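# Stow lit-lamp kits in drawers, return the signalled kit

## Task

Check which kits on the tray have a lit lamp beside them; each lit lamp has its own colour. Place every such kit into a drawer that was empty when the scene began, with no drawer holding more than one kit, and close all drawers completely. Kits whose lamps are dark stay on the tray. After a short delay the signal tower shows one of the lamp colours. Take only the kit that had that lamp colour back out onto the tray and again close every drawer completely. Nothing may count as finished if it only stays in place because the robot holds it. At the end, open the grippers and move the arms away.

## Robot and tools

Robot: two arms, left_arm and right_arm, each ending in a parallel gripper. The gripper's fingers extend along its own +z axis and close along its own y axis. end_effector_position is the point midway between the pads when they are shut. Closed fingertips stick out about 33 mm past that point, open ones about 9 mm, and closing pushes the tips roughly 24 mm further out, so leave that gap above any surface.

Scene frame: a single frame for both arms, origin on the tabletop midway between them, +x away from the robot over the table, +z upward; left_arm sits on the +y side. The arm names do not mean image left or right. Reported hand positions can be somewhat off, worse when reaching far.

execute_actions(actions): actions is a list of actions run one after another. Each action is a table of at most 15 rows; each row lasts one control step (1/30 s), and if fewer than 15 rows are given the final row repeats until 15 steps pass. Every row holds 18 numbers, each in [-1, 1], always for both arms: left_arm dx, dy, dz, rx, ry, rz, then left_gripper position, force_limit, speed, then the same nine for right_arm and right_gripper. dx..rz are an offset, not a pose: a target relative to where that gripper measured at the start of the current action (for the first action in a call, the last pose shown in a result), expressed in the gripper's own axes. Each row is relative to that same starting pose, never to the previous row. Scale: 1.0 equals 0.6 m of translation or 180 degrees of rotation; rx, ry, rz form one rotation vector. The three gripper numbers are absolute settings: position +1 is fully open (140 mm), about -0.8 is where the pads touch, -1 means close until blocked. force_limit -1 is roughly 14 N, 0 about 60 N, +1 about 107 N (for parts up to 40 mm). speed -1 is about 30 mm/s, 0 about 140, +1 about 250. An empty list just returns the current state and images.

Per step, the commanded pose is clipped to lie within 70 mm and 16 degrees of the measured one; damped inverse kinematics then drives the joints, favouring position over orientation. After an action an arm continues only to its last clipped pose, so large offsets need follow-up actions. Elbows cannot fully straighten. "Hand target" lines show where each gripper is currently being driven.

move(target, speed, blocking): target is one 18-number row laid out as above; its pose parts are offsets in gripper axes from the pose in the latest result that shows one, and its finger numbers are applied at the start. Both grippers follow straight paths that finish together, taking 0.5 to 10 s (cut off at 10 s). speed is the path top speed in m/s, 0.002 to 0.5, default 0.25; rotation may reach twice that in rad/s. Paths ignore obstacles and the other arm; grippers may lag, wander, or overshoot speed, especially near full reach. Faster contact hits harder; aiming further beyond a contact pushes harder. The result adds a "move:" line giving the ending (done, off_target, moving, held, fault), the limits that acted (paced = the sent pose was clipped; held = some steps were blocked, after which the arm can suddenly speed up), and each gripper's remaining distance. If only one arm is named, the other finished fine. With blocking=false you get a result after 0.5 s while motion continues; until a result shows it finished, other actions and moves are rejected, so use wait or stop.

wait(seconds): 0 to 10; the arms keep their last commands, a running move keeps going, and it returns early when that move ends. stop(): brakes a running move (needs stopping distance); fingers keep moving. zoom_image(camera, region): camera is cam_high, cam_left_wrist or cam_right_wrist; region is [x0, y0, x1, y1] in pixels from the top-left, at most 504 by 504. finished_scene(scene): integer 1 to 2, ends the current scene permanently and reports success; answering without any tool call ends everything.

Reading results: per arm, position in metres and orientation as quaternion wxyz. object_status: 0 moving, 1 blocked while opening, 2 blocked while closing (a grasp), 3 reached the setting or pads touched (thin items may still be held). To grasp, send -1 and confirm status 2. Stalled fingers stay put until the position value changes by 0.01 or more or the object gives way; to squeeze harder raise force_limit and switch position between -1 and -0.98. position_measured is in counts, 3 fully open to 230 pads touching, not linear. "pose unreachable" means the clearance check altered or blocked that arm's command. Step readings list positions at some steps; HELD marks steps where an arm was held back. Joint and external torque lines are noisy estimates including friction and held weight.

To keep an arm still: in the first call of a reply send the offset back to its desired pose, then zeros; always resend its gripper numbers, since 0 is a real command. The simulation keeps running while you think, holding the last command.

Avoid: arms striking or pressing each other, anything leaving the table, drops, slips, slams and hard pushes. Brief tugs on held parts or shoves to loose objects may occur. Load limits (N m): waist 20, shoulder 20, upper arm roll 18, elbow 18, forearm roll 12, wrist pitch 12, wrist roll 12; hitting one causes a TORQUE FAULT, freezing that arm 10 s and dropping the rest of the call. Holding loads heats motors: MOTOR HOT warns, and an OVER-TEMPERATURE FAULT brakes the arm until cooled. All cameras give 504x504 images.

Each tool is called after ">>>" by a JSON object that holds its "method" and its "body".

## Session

>>> {"method": "execute_actions", "body": {"actions": []}}

Scene clock: 0.00 s.
left_arm: end_effector_position=(+0.0002, +0.0096, +0.2599) position_measured=3 object_status=3 end_effector_quat_wxyz=(+0.176, +0.235, +0.901, +0.319) | right_arm: end_effector_position=(+0.2487, -0.6056, +0.3349) position_measured=3 object_status=3 end_effector_quat_wxyz=(+0.223, +0.969, -0.072, -0.082)
Joint positions: left_arm=[-1.568 -0.026 -0.058 -2.079  0.379  1.404  0.258] | right_arm=[-0.369 -0.722  0.034 -2.493 -0.445  1.645 -1.557]
Joint velocities: left_arm=[-0.001 -0.001  0.    -0.    -0.     0.001 -0.001] | right_arm=[ 0.001  0.001 -0.001 -0.    -0.001 -0.001 -0.001]
Joint torques (N m, as the joint torque sensors report them, + toward a larger angle): no reading
External joint torques (N m, as the arm's controller estimates them; a push from outside toward a larger angle lowers the number): no reading
Hand target (left_arm): +0.000, +0.010, +0.260; +0.176, +0.235, +0.901, +0.319
Hand target (right_arm): +0.249, -0.606, +0.335; +0.223, +0.969, -0.072, -0.082

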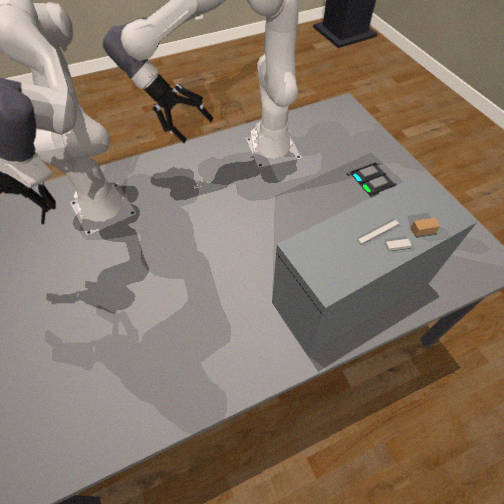

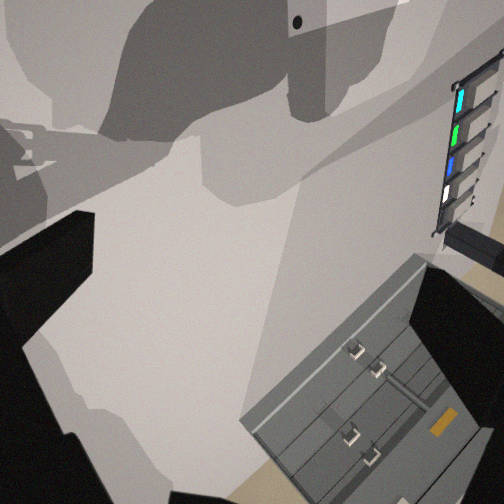

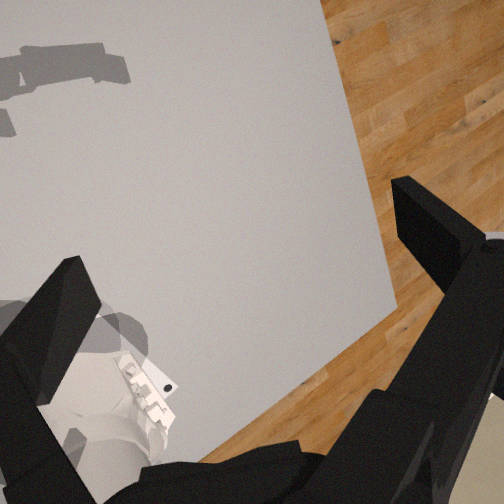

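>>> {"method": "move", "body": {"target": [-0.264,0.573,0.505,0.135,-0.12,-0.223,-0.2,0,0,0,0,0,0,0,0,1,0,0]}}

Scene clock: 6.70 s.
left_arm: end_effector_position=(+0.3824, +0.3275, +0.2845) position_measured=154 object_status=3 end_effector_quat_wxyz=(+0.378, -0.017, +0.925, +0.015) | right_arm: end_effector_position=(+0.2487, -0.6056, +0.3349) position_measured=3 object_status=3 end_effector_quat_wxyz=(+0.223, +0.969, -0.072, -0.082)
Joint positions: left_arm=[-0.953 -1.458  0.832 -2.952  1.513  1.944  0.457] | right_arm=[-0.369 -0.722  0.034 -2.493 -0.445  1.645 -1.557]
Joint velocities: left_arm=[0.    0.001 0.    0.001 0.006 0.012 0.025] | right_arm=[ 0.001 -0.    -0.001  0.     0.002  0.     0.001]
Joint torques (N m, as the joint torque sensors report them, + toward a larger angle): left_arm=[ -0.91   7.97 -14.73  17.62   2.43   2.86   0.28] | right_arm=[-0.37 -6.5   0.38 24.19 -0.29  1.92  0.12]
External joint torques (N m, as the arm's controller estimates them; a push from outside toward a larger angle lowers the number): left_arm=[-0.93 -2.46  0.05  1.19  0.98  0.37  0.3 ] | right_arm=[-0.39  0.65  0.92  0.08 -0.11 -0.01  0.1 ]
Hand target (left_arm): +0.384, +0.327, +0.287; +0.381, -0.011, +0.924, +0.014
Hand target (right_arm): +0.249, -0.606, +0.335; +0.223, +0.969, -0.072, -0.082
Off the commanded pose (left_arm): 0.019 m, 3 deg.
Off the commanded pose (right_arm): 0.000 m, 0 deg.
move: off_target (left_arm)

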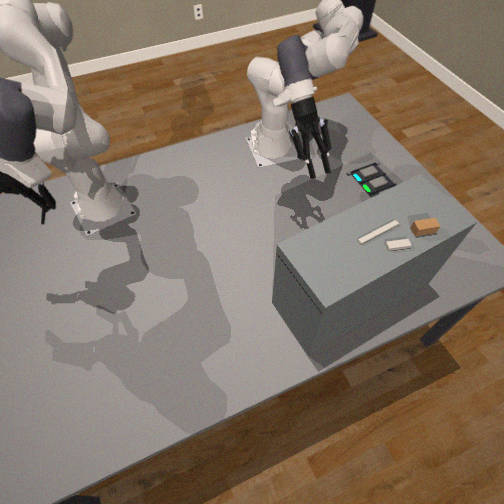

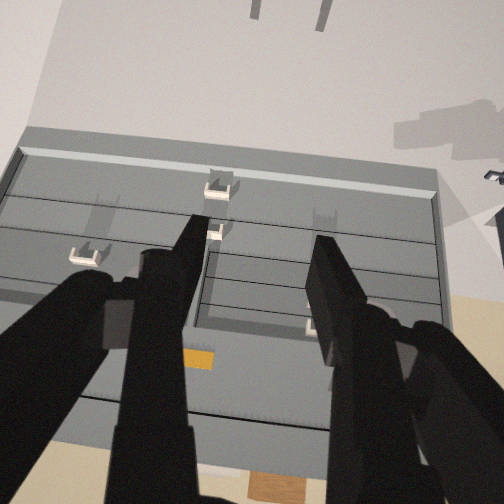

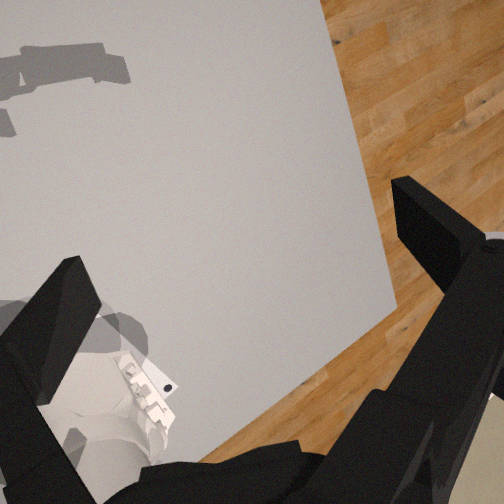

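>>> {"method": "move", "body": {"target": [-0.06,0.17,0.177,-0.01,0,0.014,0.6,0,0,0,0,0,0,0,0,1,0,0]}}

Scene clock: 9.03 s.
left_arm: end_effector_position=(+0.4770, +0.4349, +0.2299) position_measured=53 object_status=3 end_effector_quat_wxyz=(+0.373, -0.009, +0.927, +0.039) | right_arm: end_effector_position=(+0.2487, -0.6056, +0.3349) position_measured=3 object_status=3 end_effector_quat_wxyz=(+0.223, +0.969, -0.072, -0.082)
Joint positions: left_arm=[-0.971 -1.414  1.255 -2.743  1.853  2.074  0.649] | right_arm=[-0.369 -0.722  0.034 -2.493 -0.445  1.645 -1.557]
Joint velocities: left_arm=[-0.001  0.     0.002 -0.001  0.003  0.008  0.028] | right_arm=[ 0.001 -0.    -0.001 -0.001 -0.001  0.     0.   ]
Joint torques (N m, as the joint torque sensors report them, + toward a larger angle): left_arm=[ -1.62  12.2  -22.84   9.26   2.13   3.03   0.28] | right_arm=[-0.58 -6.47  0.6  24.24 -0.28  1.91  0.11]
External joint torques (N m, as the arm's controller estimates them; a push from outside toward a larger angle lowers the number): left_arm=[-1.64 -1.16 -0.6   0.69  0.97  0.39  0.29] | right_arm=[-0.57  0.58  1.17  0.23 -0.09 -0.01  0.09]
Hand target (left_arm): +0.479, +0.435, +0.231; +0.375, -0.002, +0.926, +0.041
Hand target (right_arm): +0.249, -0.606, +0.335; +0.223, +0.969, -0.072, -0.082
Off the commanded pose (left_arm): 0.006 m, 1 deg.
Off the commanded pose (right_arm): 0.000 m, 0 deg.
move: off_target (left_arm)

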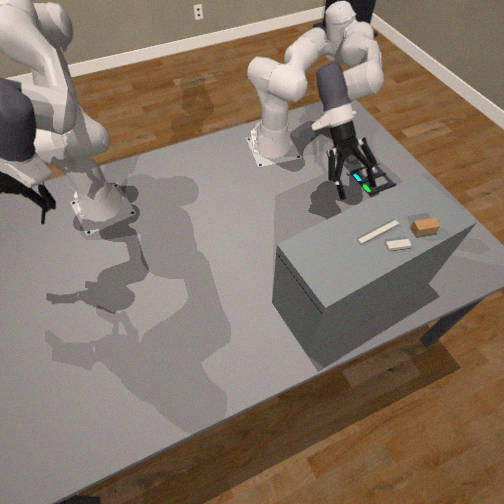

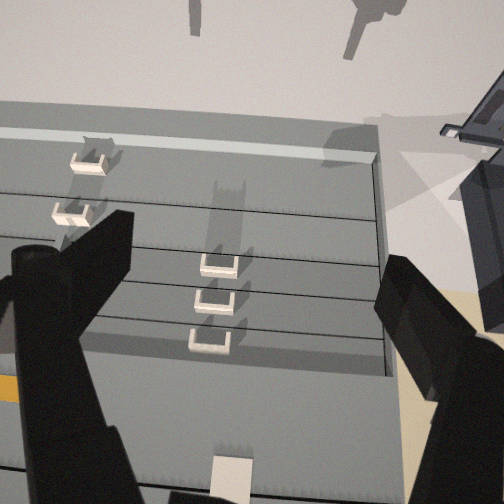

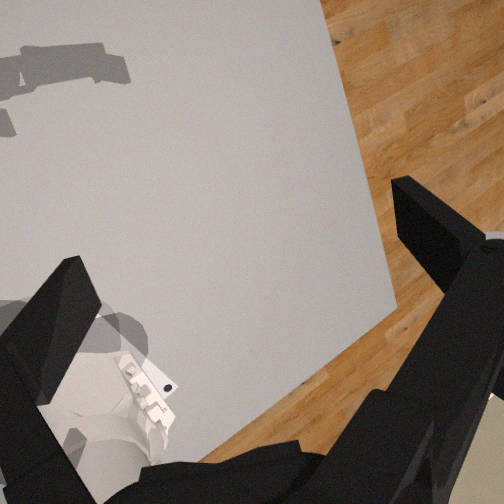

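>>> {"method": "move", "body": {"target": [-0.007,-0.05,0.141,0.025,-0.006,-0.004,-0.2,0,0,0,0,0,0,0,0,1,0,0], "speed": 0.15}}

Scene clock: 12.73 s.
left_arm: end_effector_position=(+0.5384, +0.4101, +0.1690) position_measured=154 object_status=3 end_effector_quat_wxyz=(+0.381, +0.003, +0.925, +0.002) | right_arm: end_effector_position=(+0.2487, -0.6056, +0.3349) position_measured=3 object_status=3 end_effector_quat_wxyz=(+0.223, +0.969, -0.072, -0.082)
Joint positions: left_arm=[-1.186 -1.466  1.502 -2.593  2.083  2.143  0.6  ] | right_arm=[-0.369 -0.722  0.034 -2.493 -0.445  1.645 -1.557]
Joint velocities: left_arm=[-0.003 -0.011  0.     0.001  0.011  0.001 -0.013] | right_arm=[ 0.001 -0.    -0.    -0.001  0.001  0.001  0.   ]
Joint torques (N m, as the joint torque sensors report them, + toward a larger angle): left_arm=[ -1.19  13.71 -26.52   3.98   1.98   2.87  -0.13] | right_arm=[-0.45 -6.64  0.56 24.46 -0.26  1.91  0.11]
External joint torques (N m, as the arm's controller estimates them; a push from outside toward a larger angle lowers the number): left_arm=[-1.14 -3.15 -0.4   0.9   0.95  0.17 -0.11] | right_arm=[-0.45  0.4   1.11  0.43 -0.08 -0.02  0.09]
Hand target (left_arm): +0.540, +0.410, +0.169; +0.383, +0.000, +0.924, +0.000
Hand target (right_arm): +0.249, -0.606, +0.335; +0.223, +0.969, -0.072, -0.082
Off the commanded pose (left_arm): 0.002 m, 0 deg.
Off the commanded pose (right_arm): 0.000 m, 0 deg.
move: done

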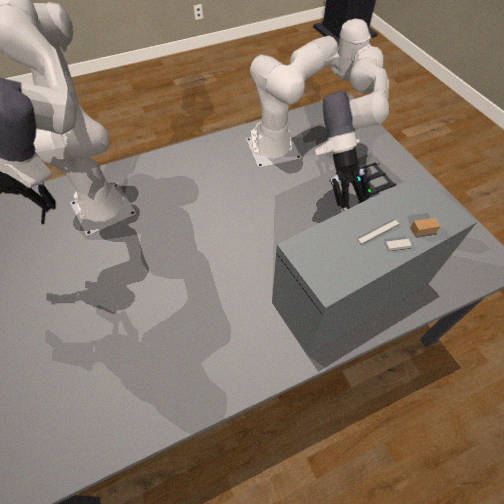

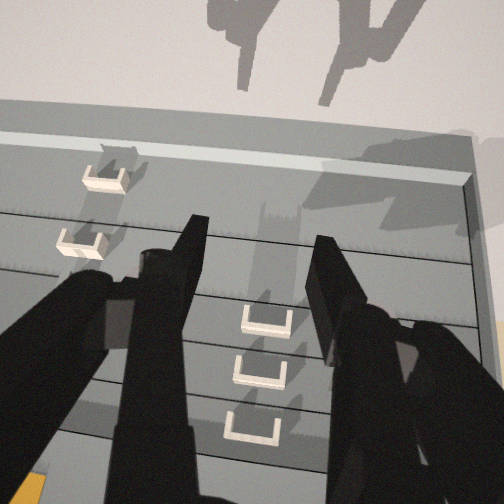

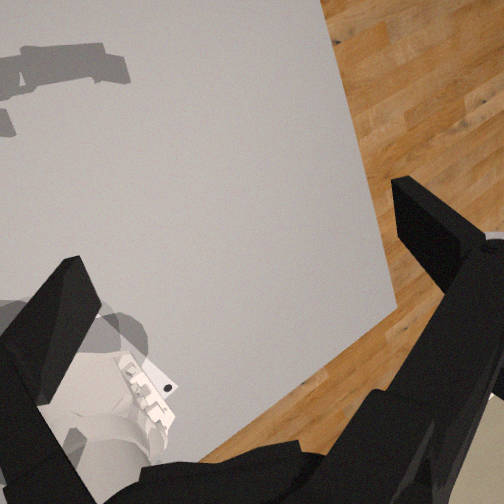

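>>> {"method": "move", "body": {"target": [-0.064,0.012,0.047,-0.012,0,-0.012,-0.2,0,0,0,0,0,0,0,0,1,0,0], "speed": 0.08}}

Scene clock: 16.63 s.
left_arm: end_effector_position=(+0.5845, +0.4139, +0.1761) position_measured=154 object_status=3 end_effector_quat_wxyz=(+0.381, -0.018, +0.924, +0.009) | right_arm: end_effector_position=(+0.2487, -0.6056, +0.3349) position_measured=3 object_status=3 end_effector_quat_wxyz=(+0.223, +0.969, -0.072, -0.082)
Joint positions: left_arm=[-1.328 -1.458  1.498 -2.454  2.085  2.105  0.561] | right_arm=[-0.369 -0.722  0.034 -2.493 -0.445  1.645 -1.557]
Joint velocities: left_arm=[-0.002 -0.    -0.001  0.003 -0.001 -0.01  -0.018] | right_arm=[ 0.001  0.     0.001 -0.    -0.     0.001 -0.001]
Joint torques (N m, as the joint torque sensors report them, + toward a larger angle): left_arm=[ -1.49  18.27 -30.53   5.01   2.1    2.2   -0.19] | right_arm=[-0.5  -6.57  0.3  24.4  -0.27  1.91  0.1 ]
External joint torques (N m, as the arm's controller estimates them; a push from outside toward a larger angle lowers the number): left_arm=[-1.45 -1.31 -2.2   1.68  0.99 -0.46 -0.17] | right_arm=[-0.53  0.5   0.82  0.37 -0.09 -0.01  0.08]
Hand target (left_arm): +0.586, +0.416, +0.177; +0.382, -0.022, +0.924, +0.011
Hand target (right_arm): +0.249, -0.606, +0.335; +0.223, +0.969, -0.072, -0.082
Off the commanded pose (left_arm): 0.003 m, 1 deg.
Off the commanded pose (right_arm): 0.000 m, 0 deg.
move: done

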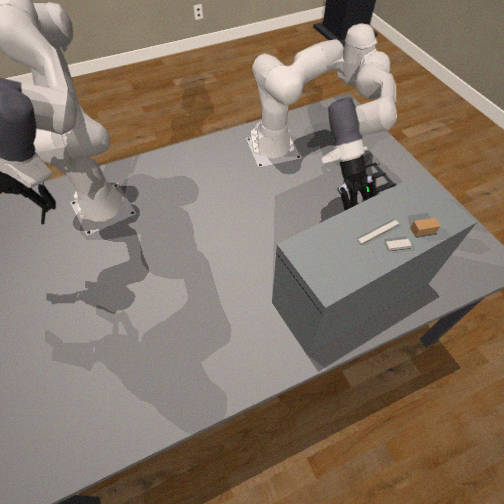

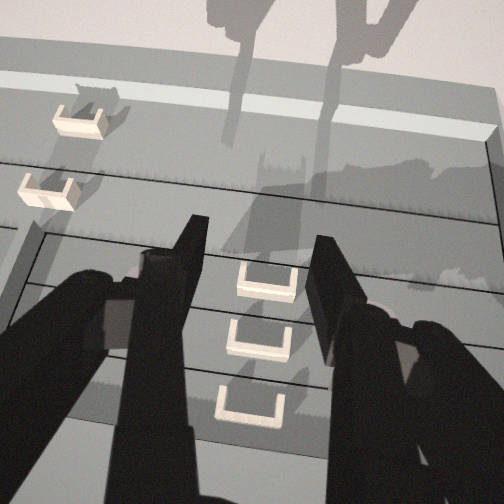

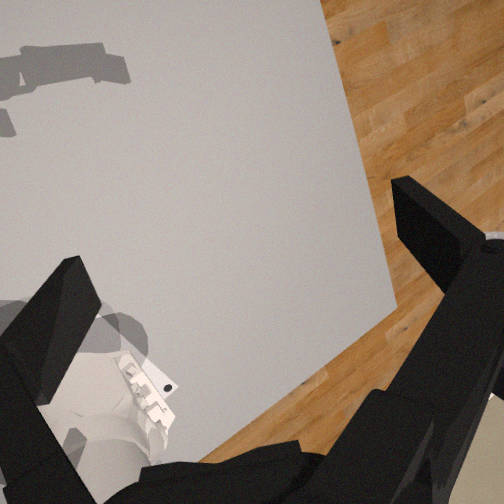

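>>> {"method": "move", "body": {"target": [-0.012,0.008,0.02,0,0,0,-0.2,0,0,0,0,0,0,0,0,1,0,0], "speed": 0.04}}

>>> {"method": "move", "body": {"target": [0,0,0,0,0,0,-1,0.6,0,0,0,0,0,0,0,1,0,0]}}

Scene clock: 18.80 s.
left_arm: end_effector_position=(+0.5949, +0.4193, +0.1726) position_measured=154 object_status=3 end_effector_quat_wxyz=(+0.379, -0.023, +0.925, +0.009) | right_arm: end_effector_position=(+0.2487, -0.6056, +0.3349) position_measured=3 object_status=3 end_effector_quat_wxyz=(+0.223, +0.969, -0.072, -0.082)
Joint positions: left_arm=[-1.351 -1.458  1.51  -2.417  2.085  2.111  0.564] | right_arm=[-0.369 -0.722  0.034 -2.493 -0.445  1.645 -1.557]
Joint velocities: left_arm=[ 0.001 -0.     0.     0.002 -0.002  0.001  0.006] | right_arm=[-0.001  0.    -0.    -0.001 -0.     0.001  0.002]
Joint torques (N m, as the joint torque sensors report them, + toward a larger angle): left_arm=[ -4.14  16.91 -28.06   7.15   2.18   3.66   0.44] | right_arm=[-0.72 -6.24  0.69 24.61 -0.3   1.95  0.12]
External joint torques (N m, as the arm's controller estimates them; a push from outside toward a larger angle lowers the number): left_arm=[-4.3  -3.5   0.88  3.79  1.07  0.99  0.46] | right_arm=[-0.69  0.74  1.3   0.65 -0.11  0.04  0.1 ]
Hand target (left_arm): +0.598, +0.419, +0.173; +0.381, -0.018, +0.924, +0.009
Hand target (right_arm): +0.249, -0.606, +0.335; +0.223, +0.969, -0.072, -0.082
Off the commanded pose (left_arm): 0.003 m, 1 deg.
Off the commanded pose (right_arm): 0.000 m, 0 deg.
move: done

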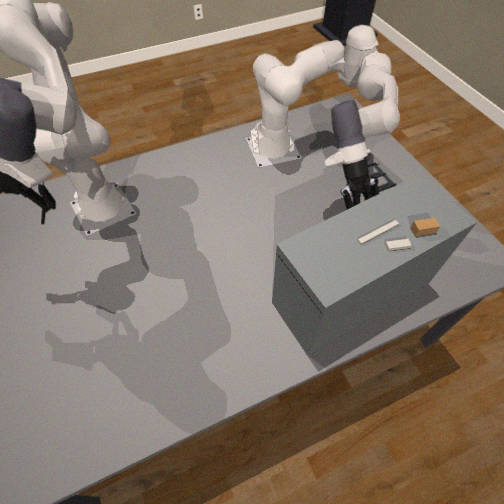

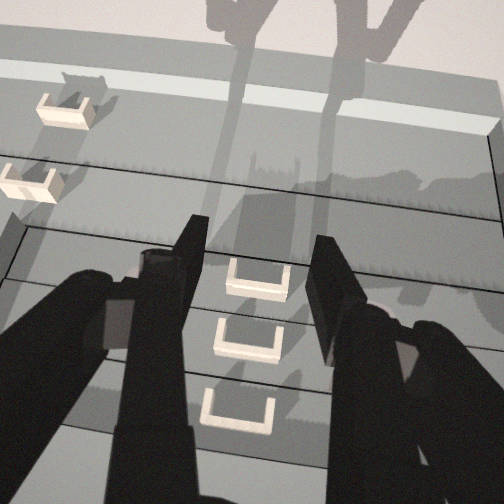

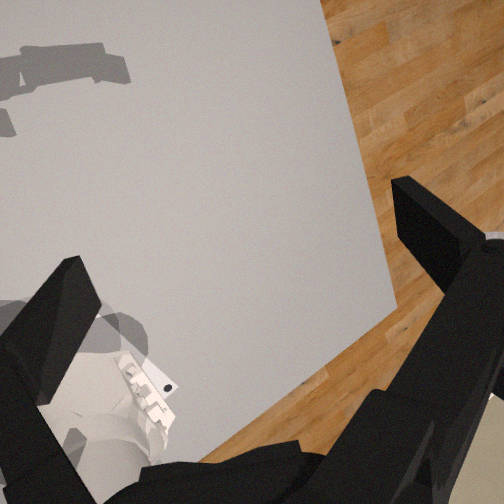

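Scene clock: 19.30 s.
left_arm: end_effector_position=(+0.5940, +0.4208, +0.1719) position_measured=195 object_status=2 end_effector_quat_wxyz=(+0.378, -0.025, +0.926, +0.010) | right_arm: end_effector_position=(+0.2487, -0.6056, +0.3349) position_measured=3 object_status=3 end_effector_quat_wxyz=(+0.223, +0.969, -0.072, -0.082)
Joint positions: left_arm=[-1.349 -1.459  1.509 -2.419  2.084  2.107  0.564] | right_arm=[-0.369 -0.722  0.034 -2.493 -0.445  1.645 -1.557]
Joint velocities: left_arm=[ 0.001 -0.001  0.001  0.     0.002 -0.001 -0.001] | right_arm=[-0.    -0.     0.001  0.001  0.     0.    -0.   ]
Joint torques (N m, as the joint torque sensors report them, + toward a larger angle): left_arm=[ -0.82  17.93 -30.35   4.11   1.31   3.13   0.05] | right_arm=[-0.41 -6.47  0.58 24.49 -0.3   1.92  0.11]
External joint torques (N m, as the arm's controller estimates them; a push from outside toward a larger angle lowers the number): left_arm=[-0.96 -2.43 -1.47  0.73  0.19  0.46  0.06] | right_arm=[-0.46  0.72  1.06  0.34 -0.12 -0.02  0.09]
Hand target (left_arm): +0.595, +0.419, +0.173; +0.379, -0.023, +0.925, +0.009
Hand target (right_arm): +0.249, -0.606, +0.335; +0.223, +0.969, -0.072, -0.082
Off the commanded pose (left_arm): 0.002 m, 0 deg.
Off the commanded pose (right_arm): 0.000 m, 0 deg.
move: done

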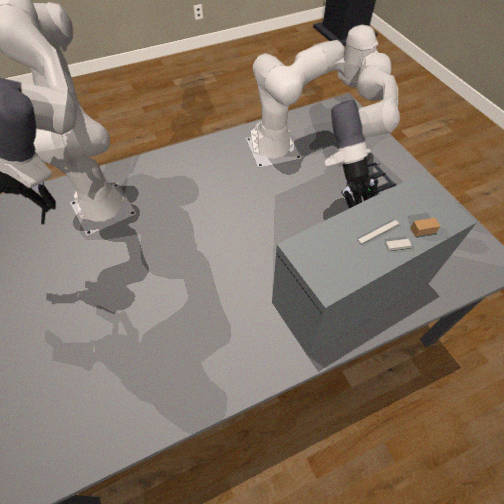

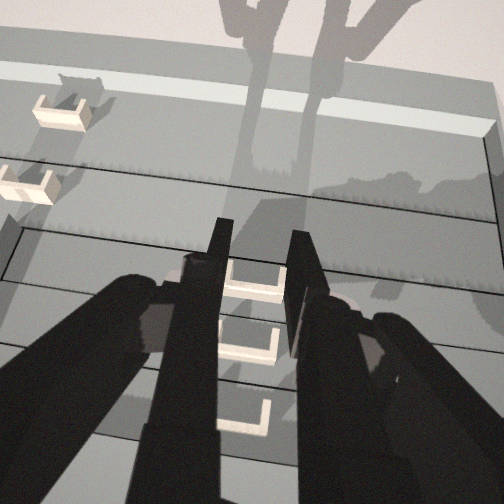

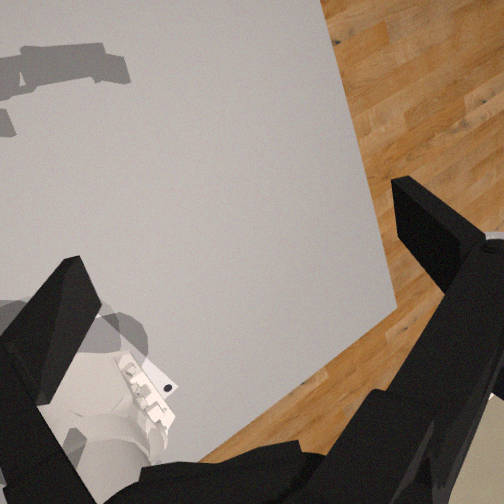

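>>> {"method": "move", "body": {"target": [0.167,0,-0.165,0,0,0,-1,0.6,0,0,0,0,0,0,0,1,0,0], "speed": 0.08}}

>>> {"method": "move", "body": {"target": [0,0,0,0,0,0,-0.2,0,0,0,0,0,0,0,0,1,0,0]}}

>>> {"method": "move", "body": {"target": [-0.07,0,-0.14,0,0,0,-0.2,0,0,0,0,0,0,0,0,1,0,0], "speed": 0.15}}

Scene clock: 23.60 s.
left_arm: end_effector_position=(+0.4497, +0.4060, +0.1679) position_measured=195 object_status=2 end_effector_quat_wxyz=(+0.373, -0.019, +0.928, +0.004) | right_arm: end_effector_position=(+0.2487, -0.6056, +0.3349) position_measured=3 object_status=3 end_effector_quat_wxyz=(+0.223, +0.969, -0.072, -0.082)
Joint positions: left_arm=[-0.914 -1.458  1.439 -2.856  2.037  2.135  0.558] | right_arm=[-0.369 -0.722  0.034 -2.493 -0.445  1.645 -1.557]
Joint velocities: left_arm=[ 0.006  0.005 -0.003 -0.002 -0.008  0.008  0.007] | right_arm=[ 0.001  0.     0.002 -0.002 -0.     0.    -0.   ]
Joint torques (N m, as the joint torque sensors report them, + toward a larger angle): left_arm=[  7.43  11.36 -25.15   8.36   1.25   2.15   0.36] | right_arm=[-0.44 -6.49  0.52 24.44 -0.26  1.88  0.12]
External joint torques (N m, as the arm's controller estimates them; a push from outside toward a larger angle lowers the number): left_arm=[ 7.5  -1.07 -4.25  4.03  0.19 -0.54  0.38] | right_arm=[-0.48  0.56  1.02  0.47 -0.08 -0.03  0.1 ]
Hand target (left_arm): +0.452, +0.418, +0.171; +0.375, -0.024, +0.927, +0.012
Hand target (right_arm): +0.249, -0.606, +0.335; +0.223, +0.969, -0.072, -0.082
Off the commanded pose (left_arm): 0.009 m, 1 deg.
Off the commanded pose (right_arm): 0.000 m, 0 deg.
move: off_target (left_arm)

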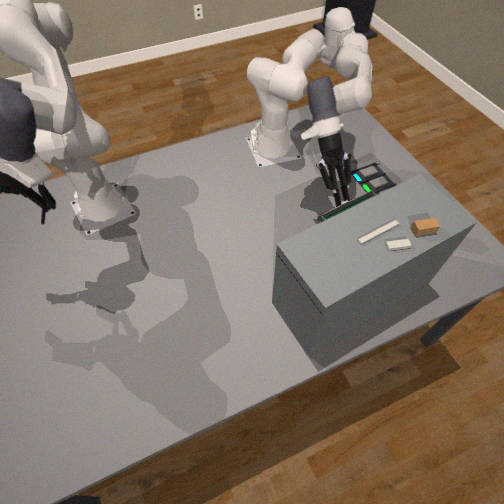

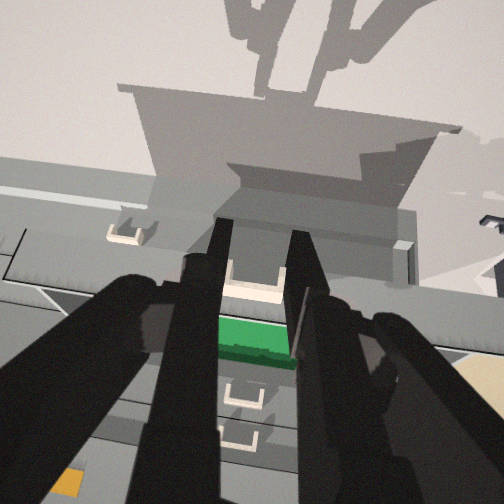

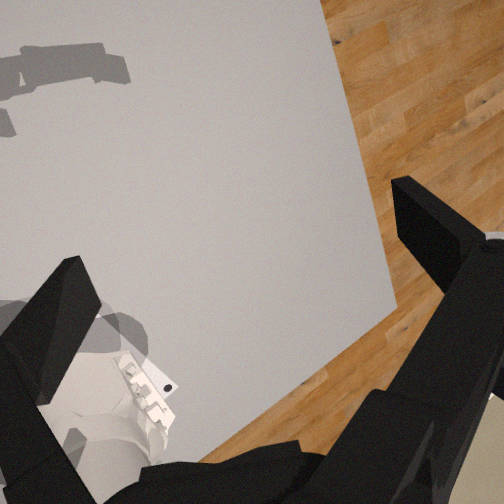

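Scene clock: 24.10 s.
left_arm: end_effector_position=(+0.4495, +0.4057, +0.1677) position_measured=154 object_status=3 end_effector_quat_wxyz=(+0.373, -0.019, +0.928, +0.004) | right_arm: end_effector_position=(+0.2487, -0.6056, +0.3349) position_measured=3 object_status=3 end_effector_quat_wxyz=(+0.223, +0.969, -0.072, -0.082)
Joint positions: left_arm=[-0.914 -1.458  1.439 -2.857  2.037  2.135  0.558] | right_arm=[-0.369 -0.722  0.034 -2.493 -0.445  1.645 -1.557]
Joint velocities: left_arm=[ 0.001  0.    -0.    -0.001 -0.001 -0.002  0.001] | right_arm=[ 0.    -0.001 -0.     0.    -0.001  0.    -0.001]
Joint torques (N m, as the joint torque sensors report them, + toward a larger angle): left_arm=[  0.5   11.14 -22.6    2.72   0.92   2.84   0.13] | right_arm=[-0.55 -6.38  0.53 24.36 -0.27  1.93  0.13]
External joint torques (N m, as the arm's controller estimates them; a push from outside toward a larger angle lowers the number): left_arm=[ 0.45 -1.36 -1.69 -1.63 -0.13  0.16  0.15] | right_arm=[-0.54  0.76  1.1   0.3  -0.08  0.02  0.11]
Hand target (left_arm): +0.450, +0.406, +0.168; +0.373, -0.019, +0.928, +0.004
Hand target (right_arm): +0.249, -0.606, +0.335; +0.223, +0.969, -0.072, -0.082
Off the commanded pose (left_arm): 0.000 m, 0 deg.
Off the commanded pose (right_arm): 0.000 m, 0 deg.
move: done

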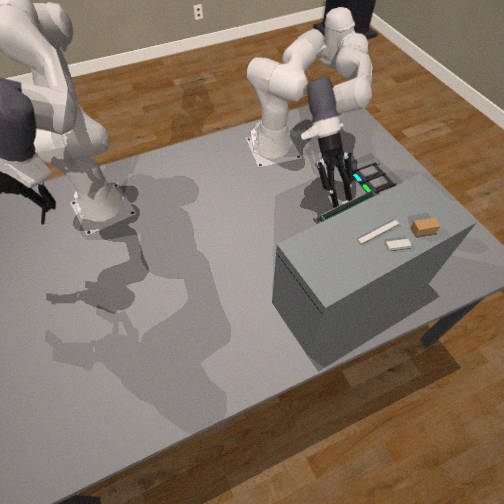

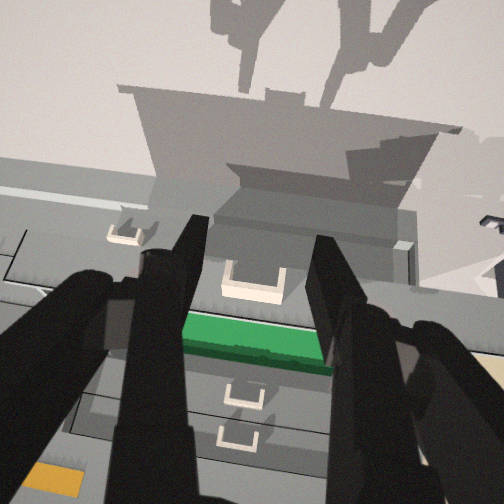

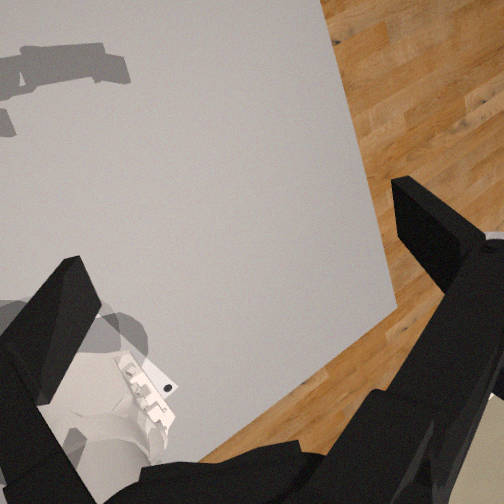

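Scene clock: 25.27 s.
left_arm: end_effector_position=(+0.4221, +0.4037, +0.2595) position_measured=154 object_status=3 end_effector_quat_wxyz=(+0.375, -0.023, +0.927, -0.001) | right_arm: end_effector_position=(+0.2487, -0.6056, +0.3349) position_measured=3 object_status=3 end_effector_quat_wxyz=(+0.223, +0.969, -0.072, -0.082)
Joint positions: left_arm=[-0.823 -1.495  1.095 -2.881  1.659  2.069  0.659] | right_arm=[-0.369 -0.722  0.034 -2.493 -0.445  1.645 -1.557]
Joint velocities: left_arm=[ 0.     0.     0.    -0.    -0.012 -0.006  0.034] | right_arm=[-0.001 -0.    -0.    -0.     0.     0.     0.001]
Joint torques (N m, as the joint torque sensors report them, + toward a larger angle): left_arm=[  1.87  11.41 -19.22  11.12   0.01   2.55   0.28] | right_arm=[-0.38 -6.36  0.53 24.25 -0.27  1.92  0.11]
External joint torques (N m, as the arm's controller estimates them; a push from outside toward a larger angle lowers the number): left_arm=[ 1.88 -0.45 -0.65  0.18 -1.16 -0.29  0.3 ] | right_arm=[-0.32  0.7   1.16  0.27 -0.08  0.01  0.09]
Hand target (left_arm): +0.422, +0.406, +0.259; +0.372, -0.020, +0.928, +0.002
Hand target (right_arm): +0.249, -0.606, +0.335; +0.223, +0.969, -0.072, -0.082
Off the commanded pose (left_arm): 0.003 m, 1 deg.
Off the commanded pose (right_arm): 0.000 m, 0 deg.
move: done

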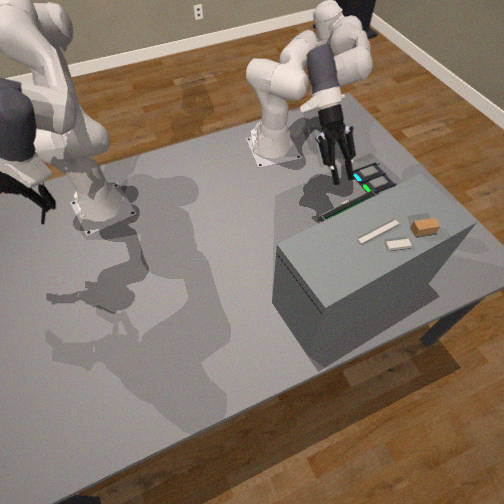

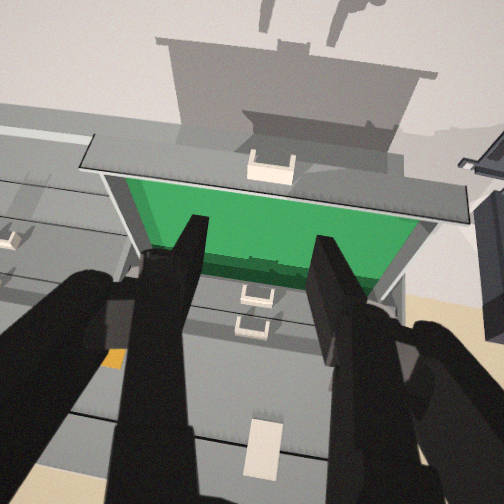

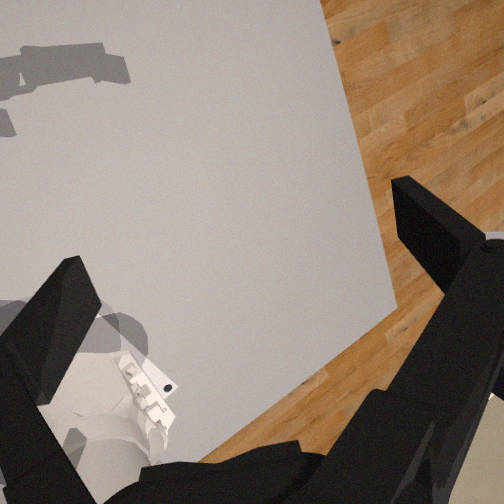

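>>> {"method": "move", "body": {"target": [0.024,0.462,0.023,-0.196,0.196,-0.472,-0.2,0,0,0,0,0,0,0,0,1,0,0]}}

Scene clock: 31.03 s.
left_arm: end_effector_position=(+0.4135, +0.6764, +0.2321) position_measured=154 object_status=3 end_effector_quat_wxyz=(+0.011, +0.713, -0.701, -0.006) | right_arm: end_effector_position=(+0.2487, -0.6056, +0.3349) position_measured=3 object_status=3 end_effector_quat_wxyz=(+0.223, +0.969, -0.072, -0.082)
Joint positions: left_arm=[-1.107 -0.884  1.438 -1.9    0.873  1.656 -0.024] | right_arm=[-0.369 -0.722  0.034 -2.493 -0.445  1.645 -1.557]
Joint velocities: left_arm=[-0.     0.006  0.005  0.001 -0.011 -0.006 -0.02 ] | right_arm=[ 0.001 -0.001  0.    -0.001  0.    -0.     0.001]
Joint torques (N m, as the joint torque sensors report them, + toward a larger angle): left_arm=[ -1.48  23.54 -24.57  16.42  -0.53   1.92  -0.06] | right_arm=[-0.57 -6.52  0.57 24.4  -0.28  1.9   0.11]
External joint torques (N m, as the arm's controller estimates them; a push from outside toward a larger angle lowers the number): left_arm=[-1.55  0.5   0.01  0.79 -1.3  -0.52 -0.06] | right_arm=[-0.57  0.6   1.1   0.36 -0.1  -0.01  0.09]
Hand target (left_arm): +0.413, +0.675, +0.232; +0.014, +0.717, -0.697, -0.006
Hand target (right_arm): +0.249, -0.606, +0.335; +0.223, +0.969, -0.072, -0.082
Off the commanded pose (left_arm): 0.006 m, 2 deg.
Off the commanded pose (right_arm): 0.000 m, 0 deg.
move: off_target (left_arm)

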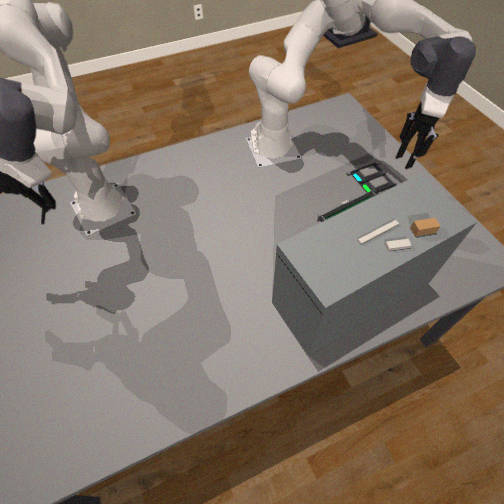

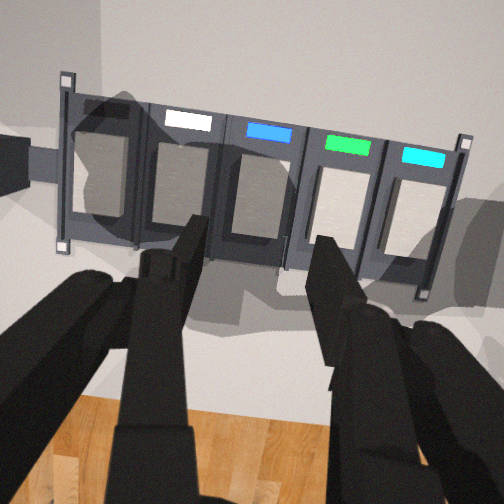

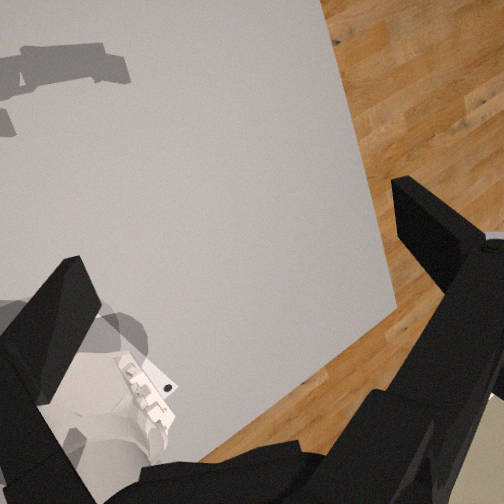

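>>> {"method": "move", "body": {"target": [0,0,0.255,0.008,-0.002,0,-0.2,0,0,0,0,0,0,0,0,1,0,0], "speed": 0.15}}

Scene clock: 34.13 s.
left_arm: end_effector_position=(+0.4098, +0.6748, +0.0795) position_measured=154 object_status=3 end_effector_quat_wxyz=(+0.001, +0.711, -0.703, +0.001) | right_arm: end_effector_position=(+0.2487, -0.6056, +0.3349) position_measured=3 object_status=3 end_effector_quat_wxyz=(+0.223, +0.969, -0.072, -0.082)
Joint positions: left_arm=[-1.14  -0.99   1.683 -2.092  1.092  1.933 -0.112] | right_arm=[-0.369 -0.722  0.034 -2.493 -0.445  1.645 -1.557]
Joint velocities: left_arm=[-0.    -0.001  0.004 -0.001 -0.001  0.013 -0.015] | right_arm=[ 0.001 -0.001 -0.    -0.001  0.     0.     0.   ]
Joint torques (N m, as the joint torque sensors report them, + toward a larger angle): left_arm=[ -0.82  24.78 -27.21  11.36   1.78   2.99  -0.06] | right_arm=[-0.25 -6.32  0.47 24.47 -0.27  1.92  0.12]
External joint torques (N m, as the arm's controller estimates them; a push from outside toward a larger angle lowers the number): left_arm=[-0.8  -0.91 -1.15 -1.09  1.05  0.51 -0.06] | right_arm=[-0.23  0.86  1.04  0.4  -0.09  0.    0.1 ]
Hand target (left_arm): +0.411, +0.674, +0.079; -0.001, +0.712, -0.702, +0.000
Hand target (right_arm): +0.249, -0.606, +0.335; +0.223, +0.969, -0.072, -0.082
Off the commanded pose (left_arm): 0.001 m, 0 deg.
Off the commanded pose (right_arm): 0.000 m, 0 deg.
move: done

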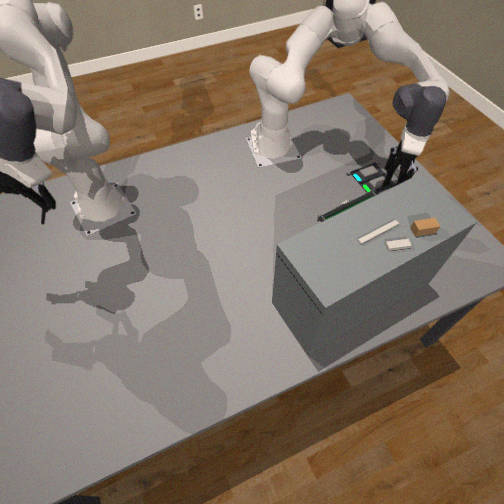

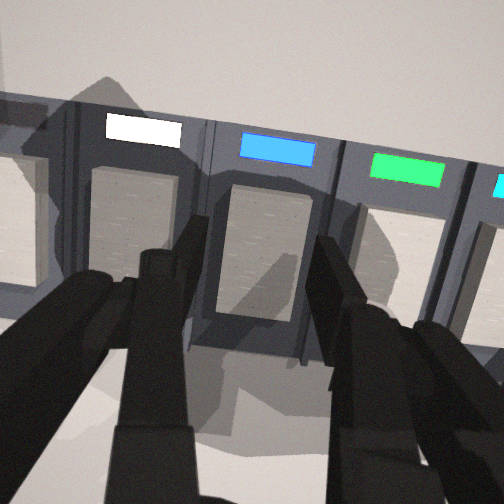

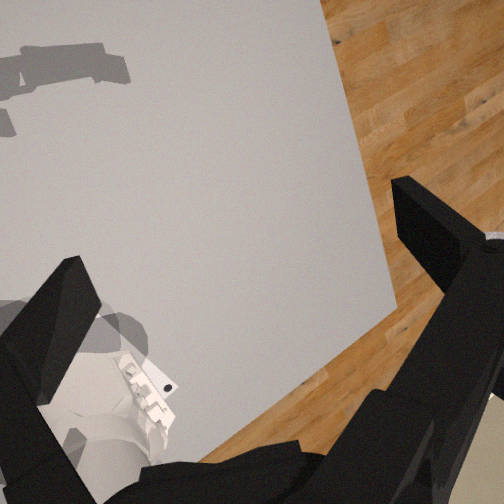

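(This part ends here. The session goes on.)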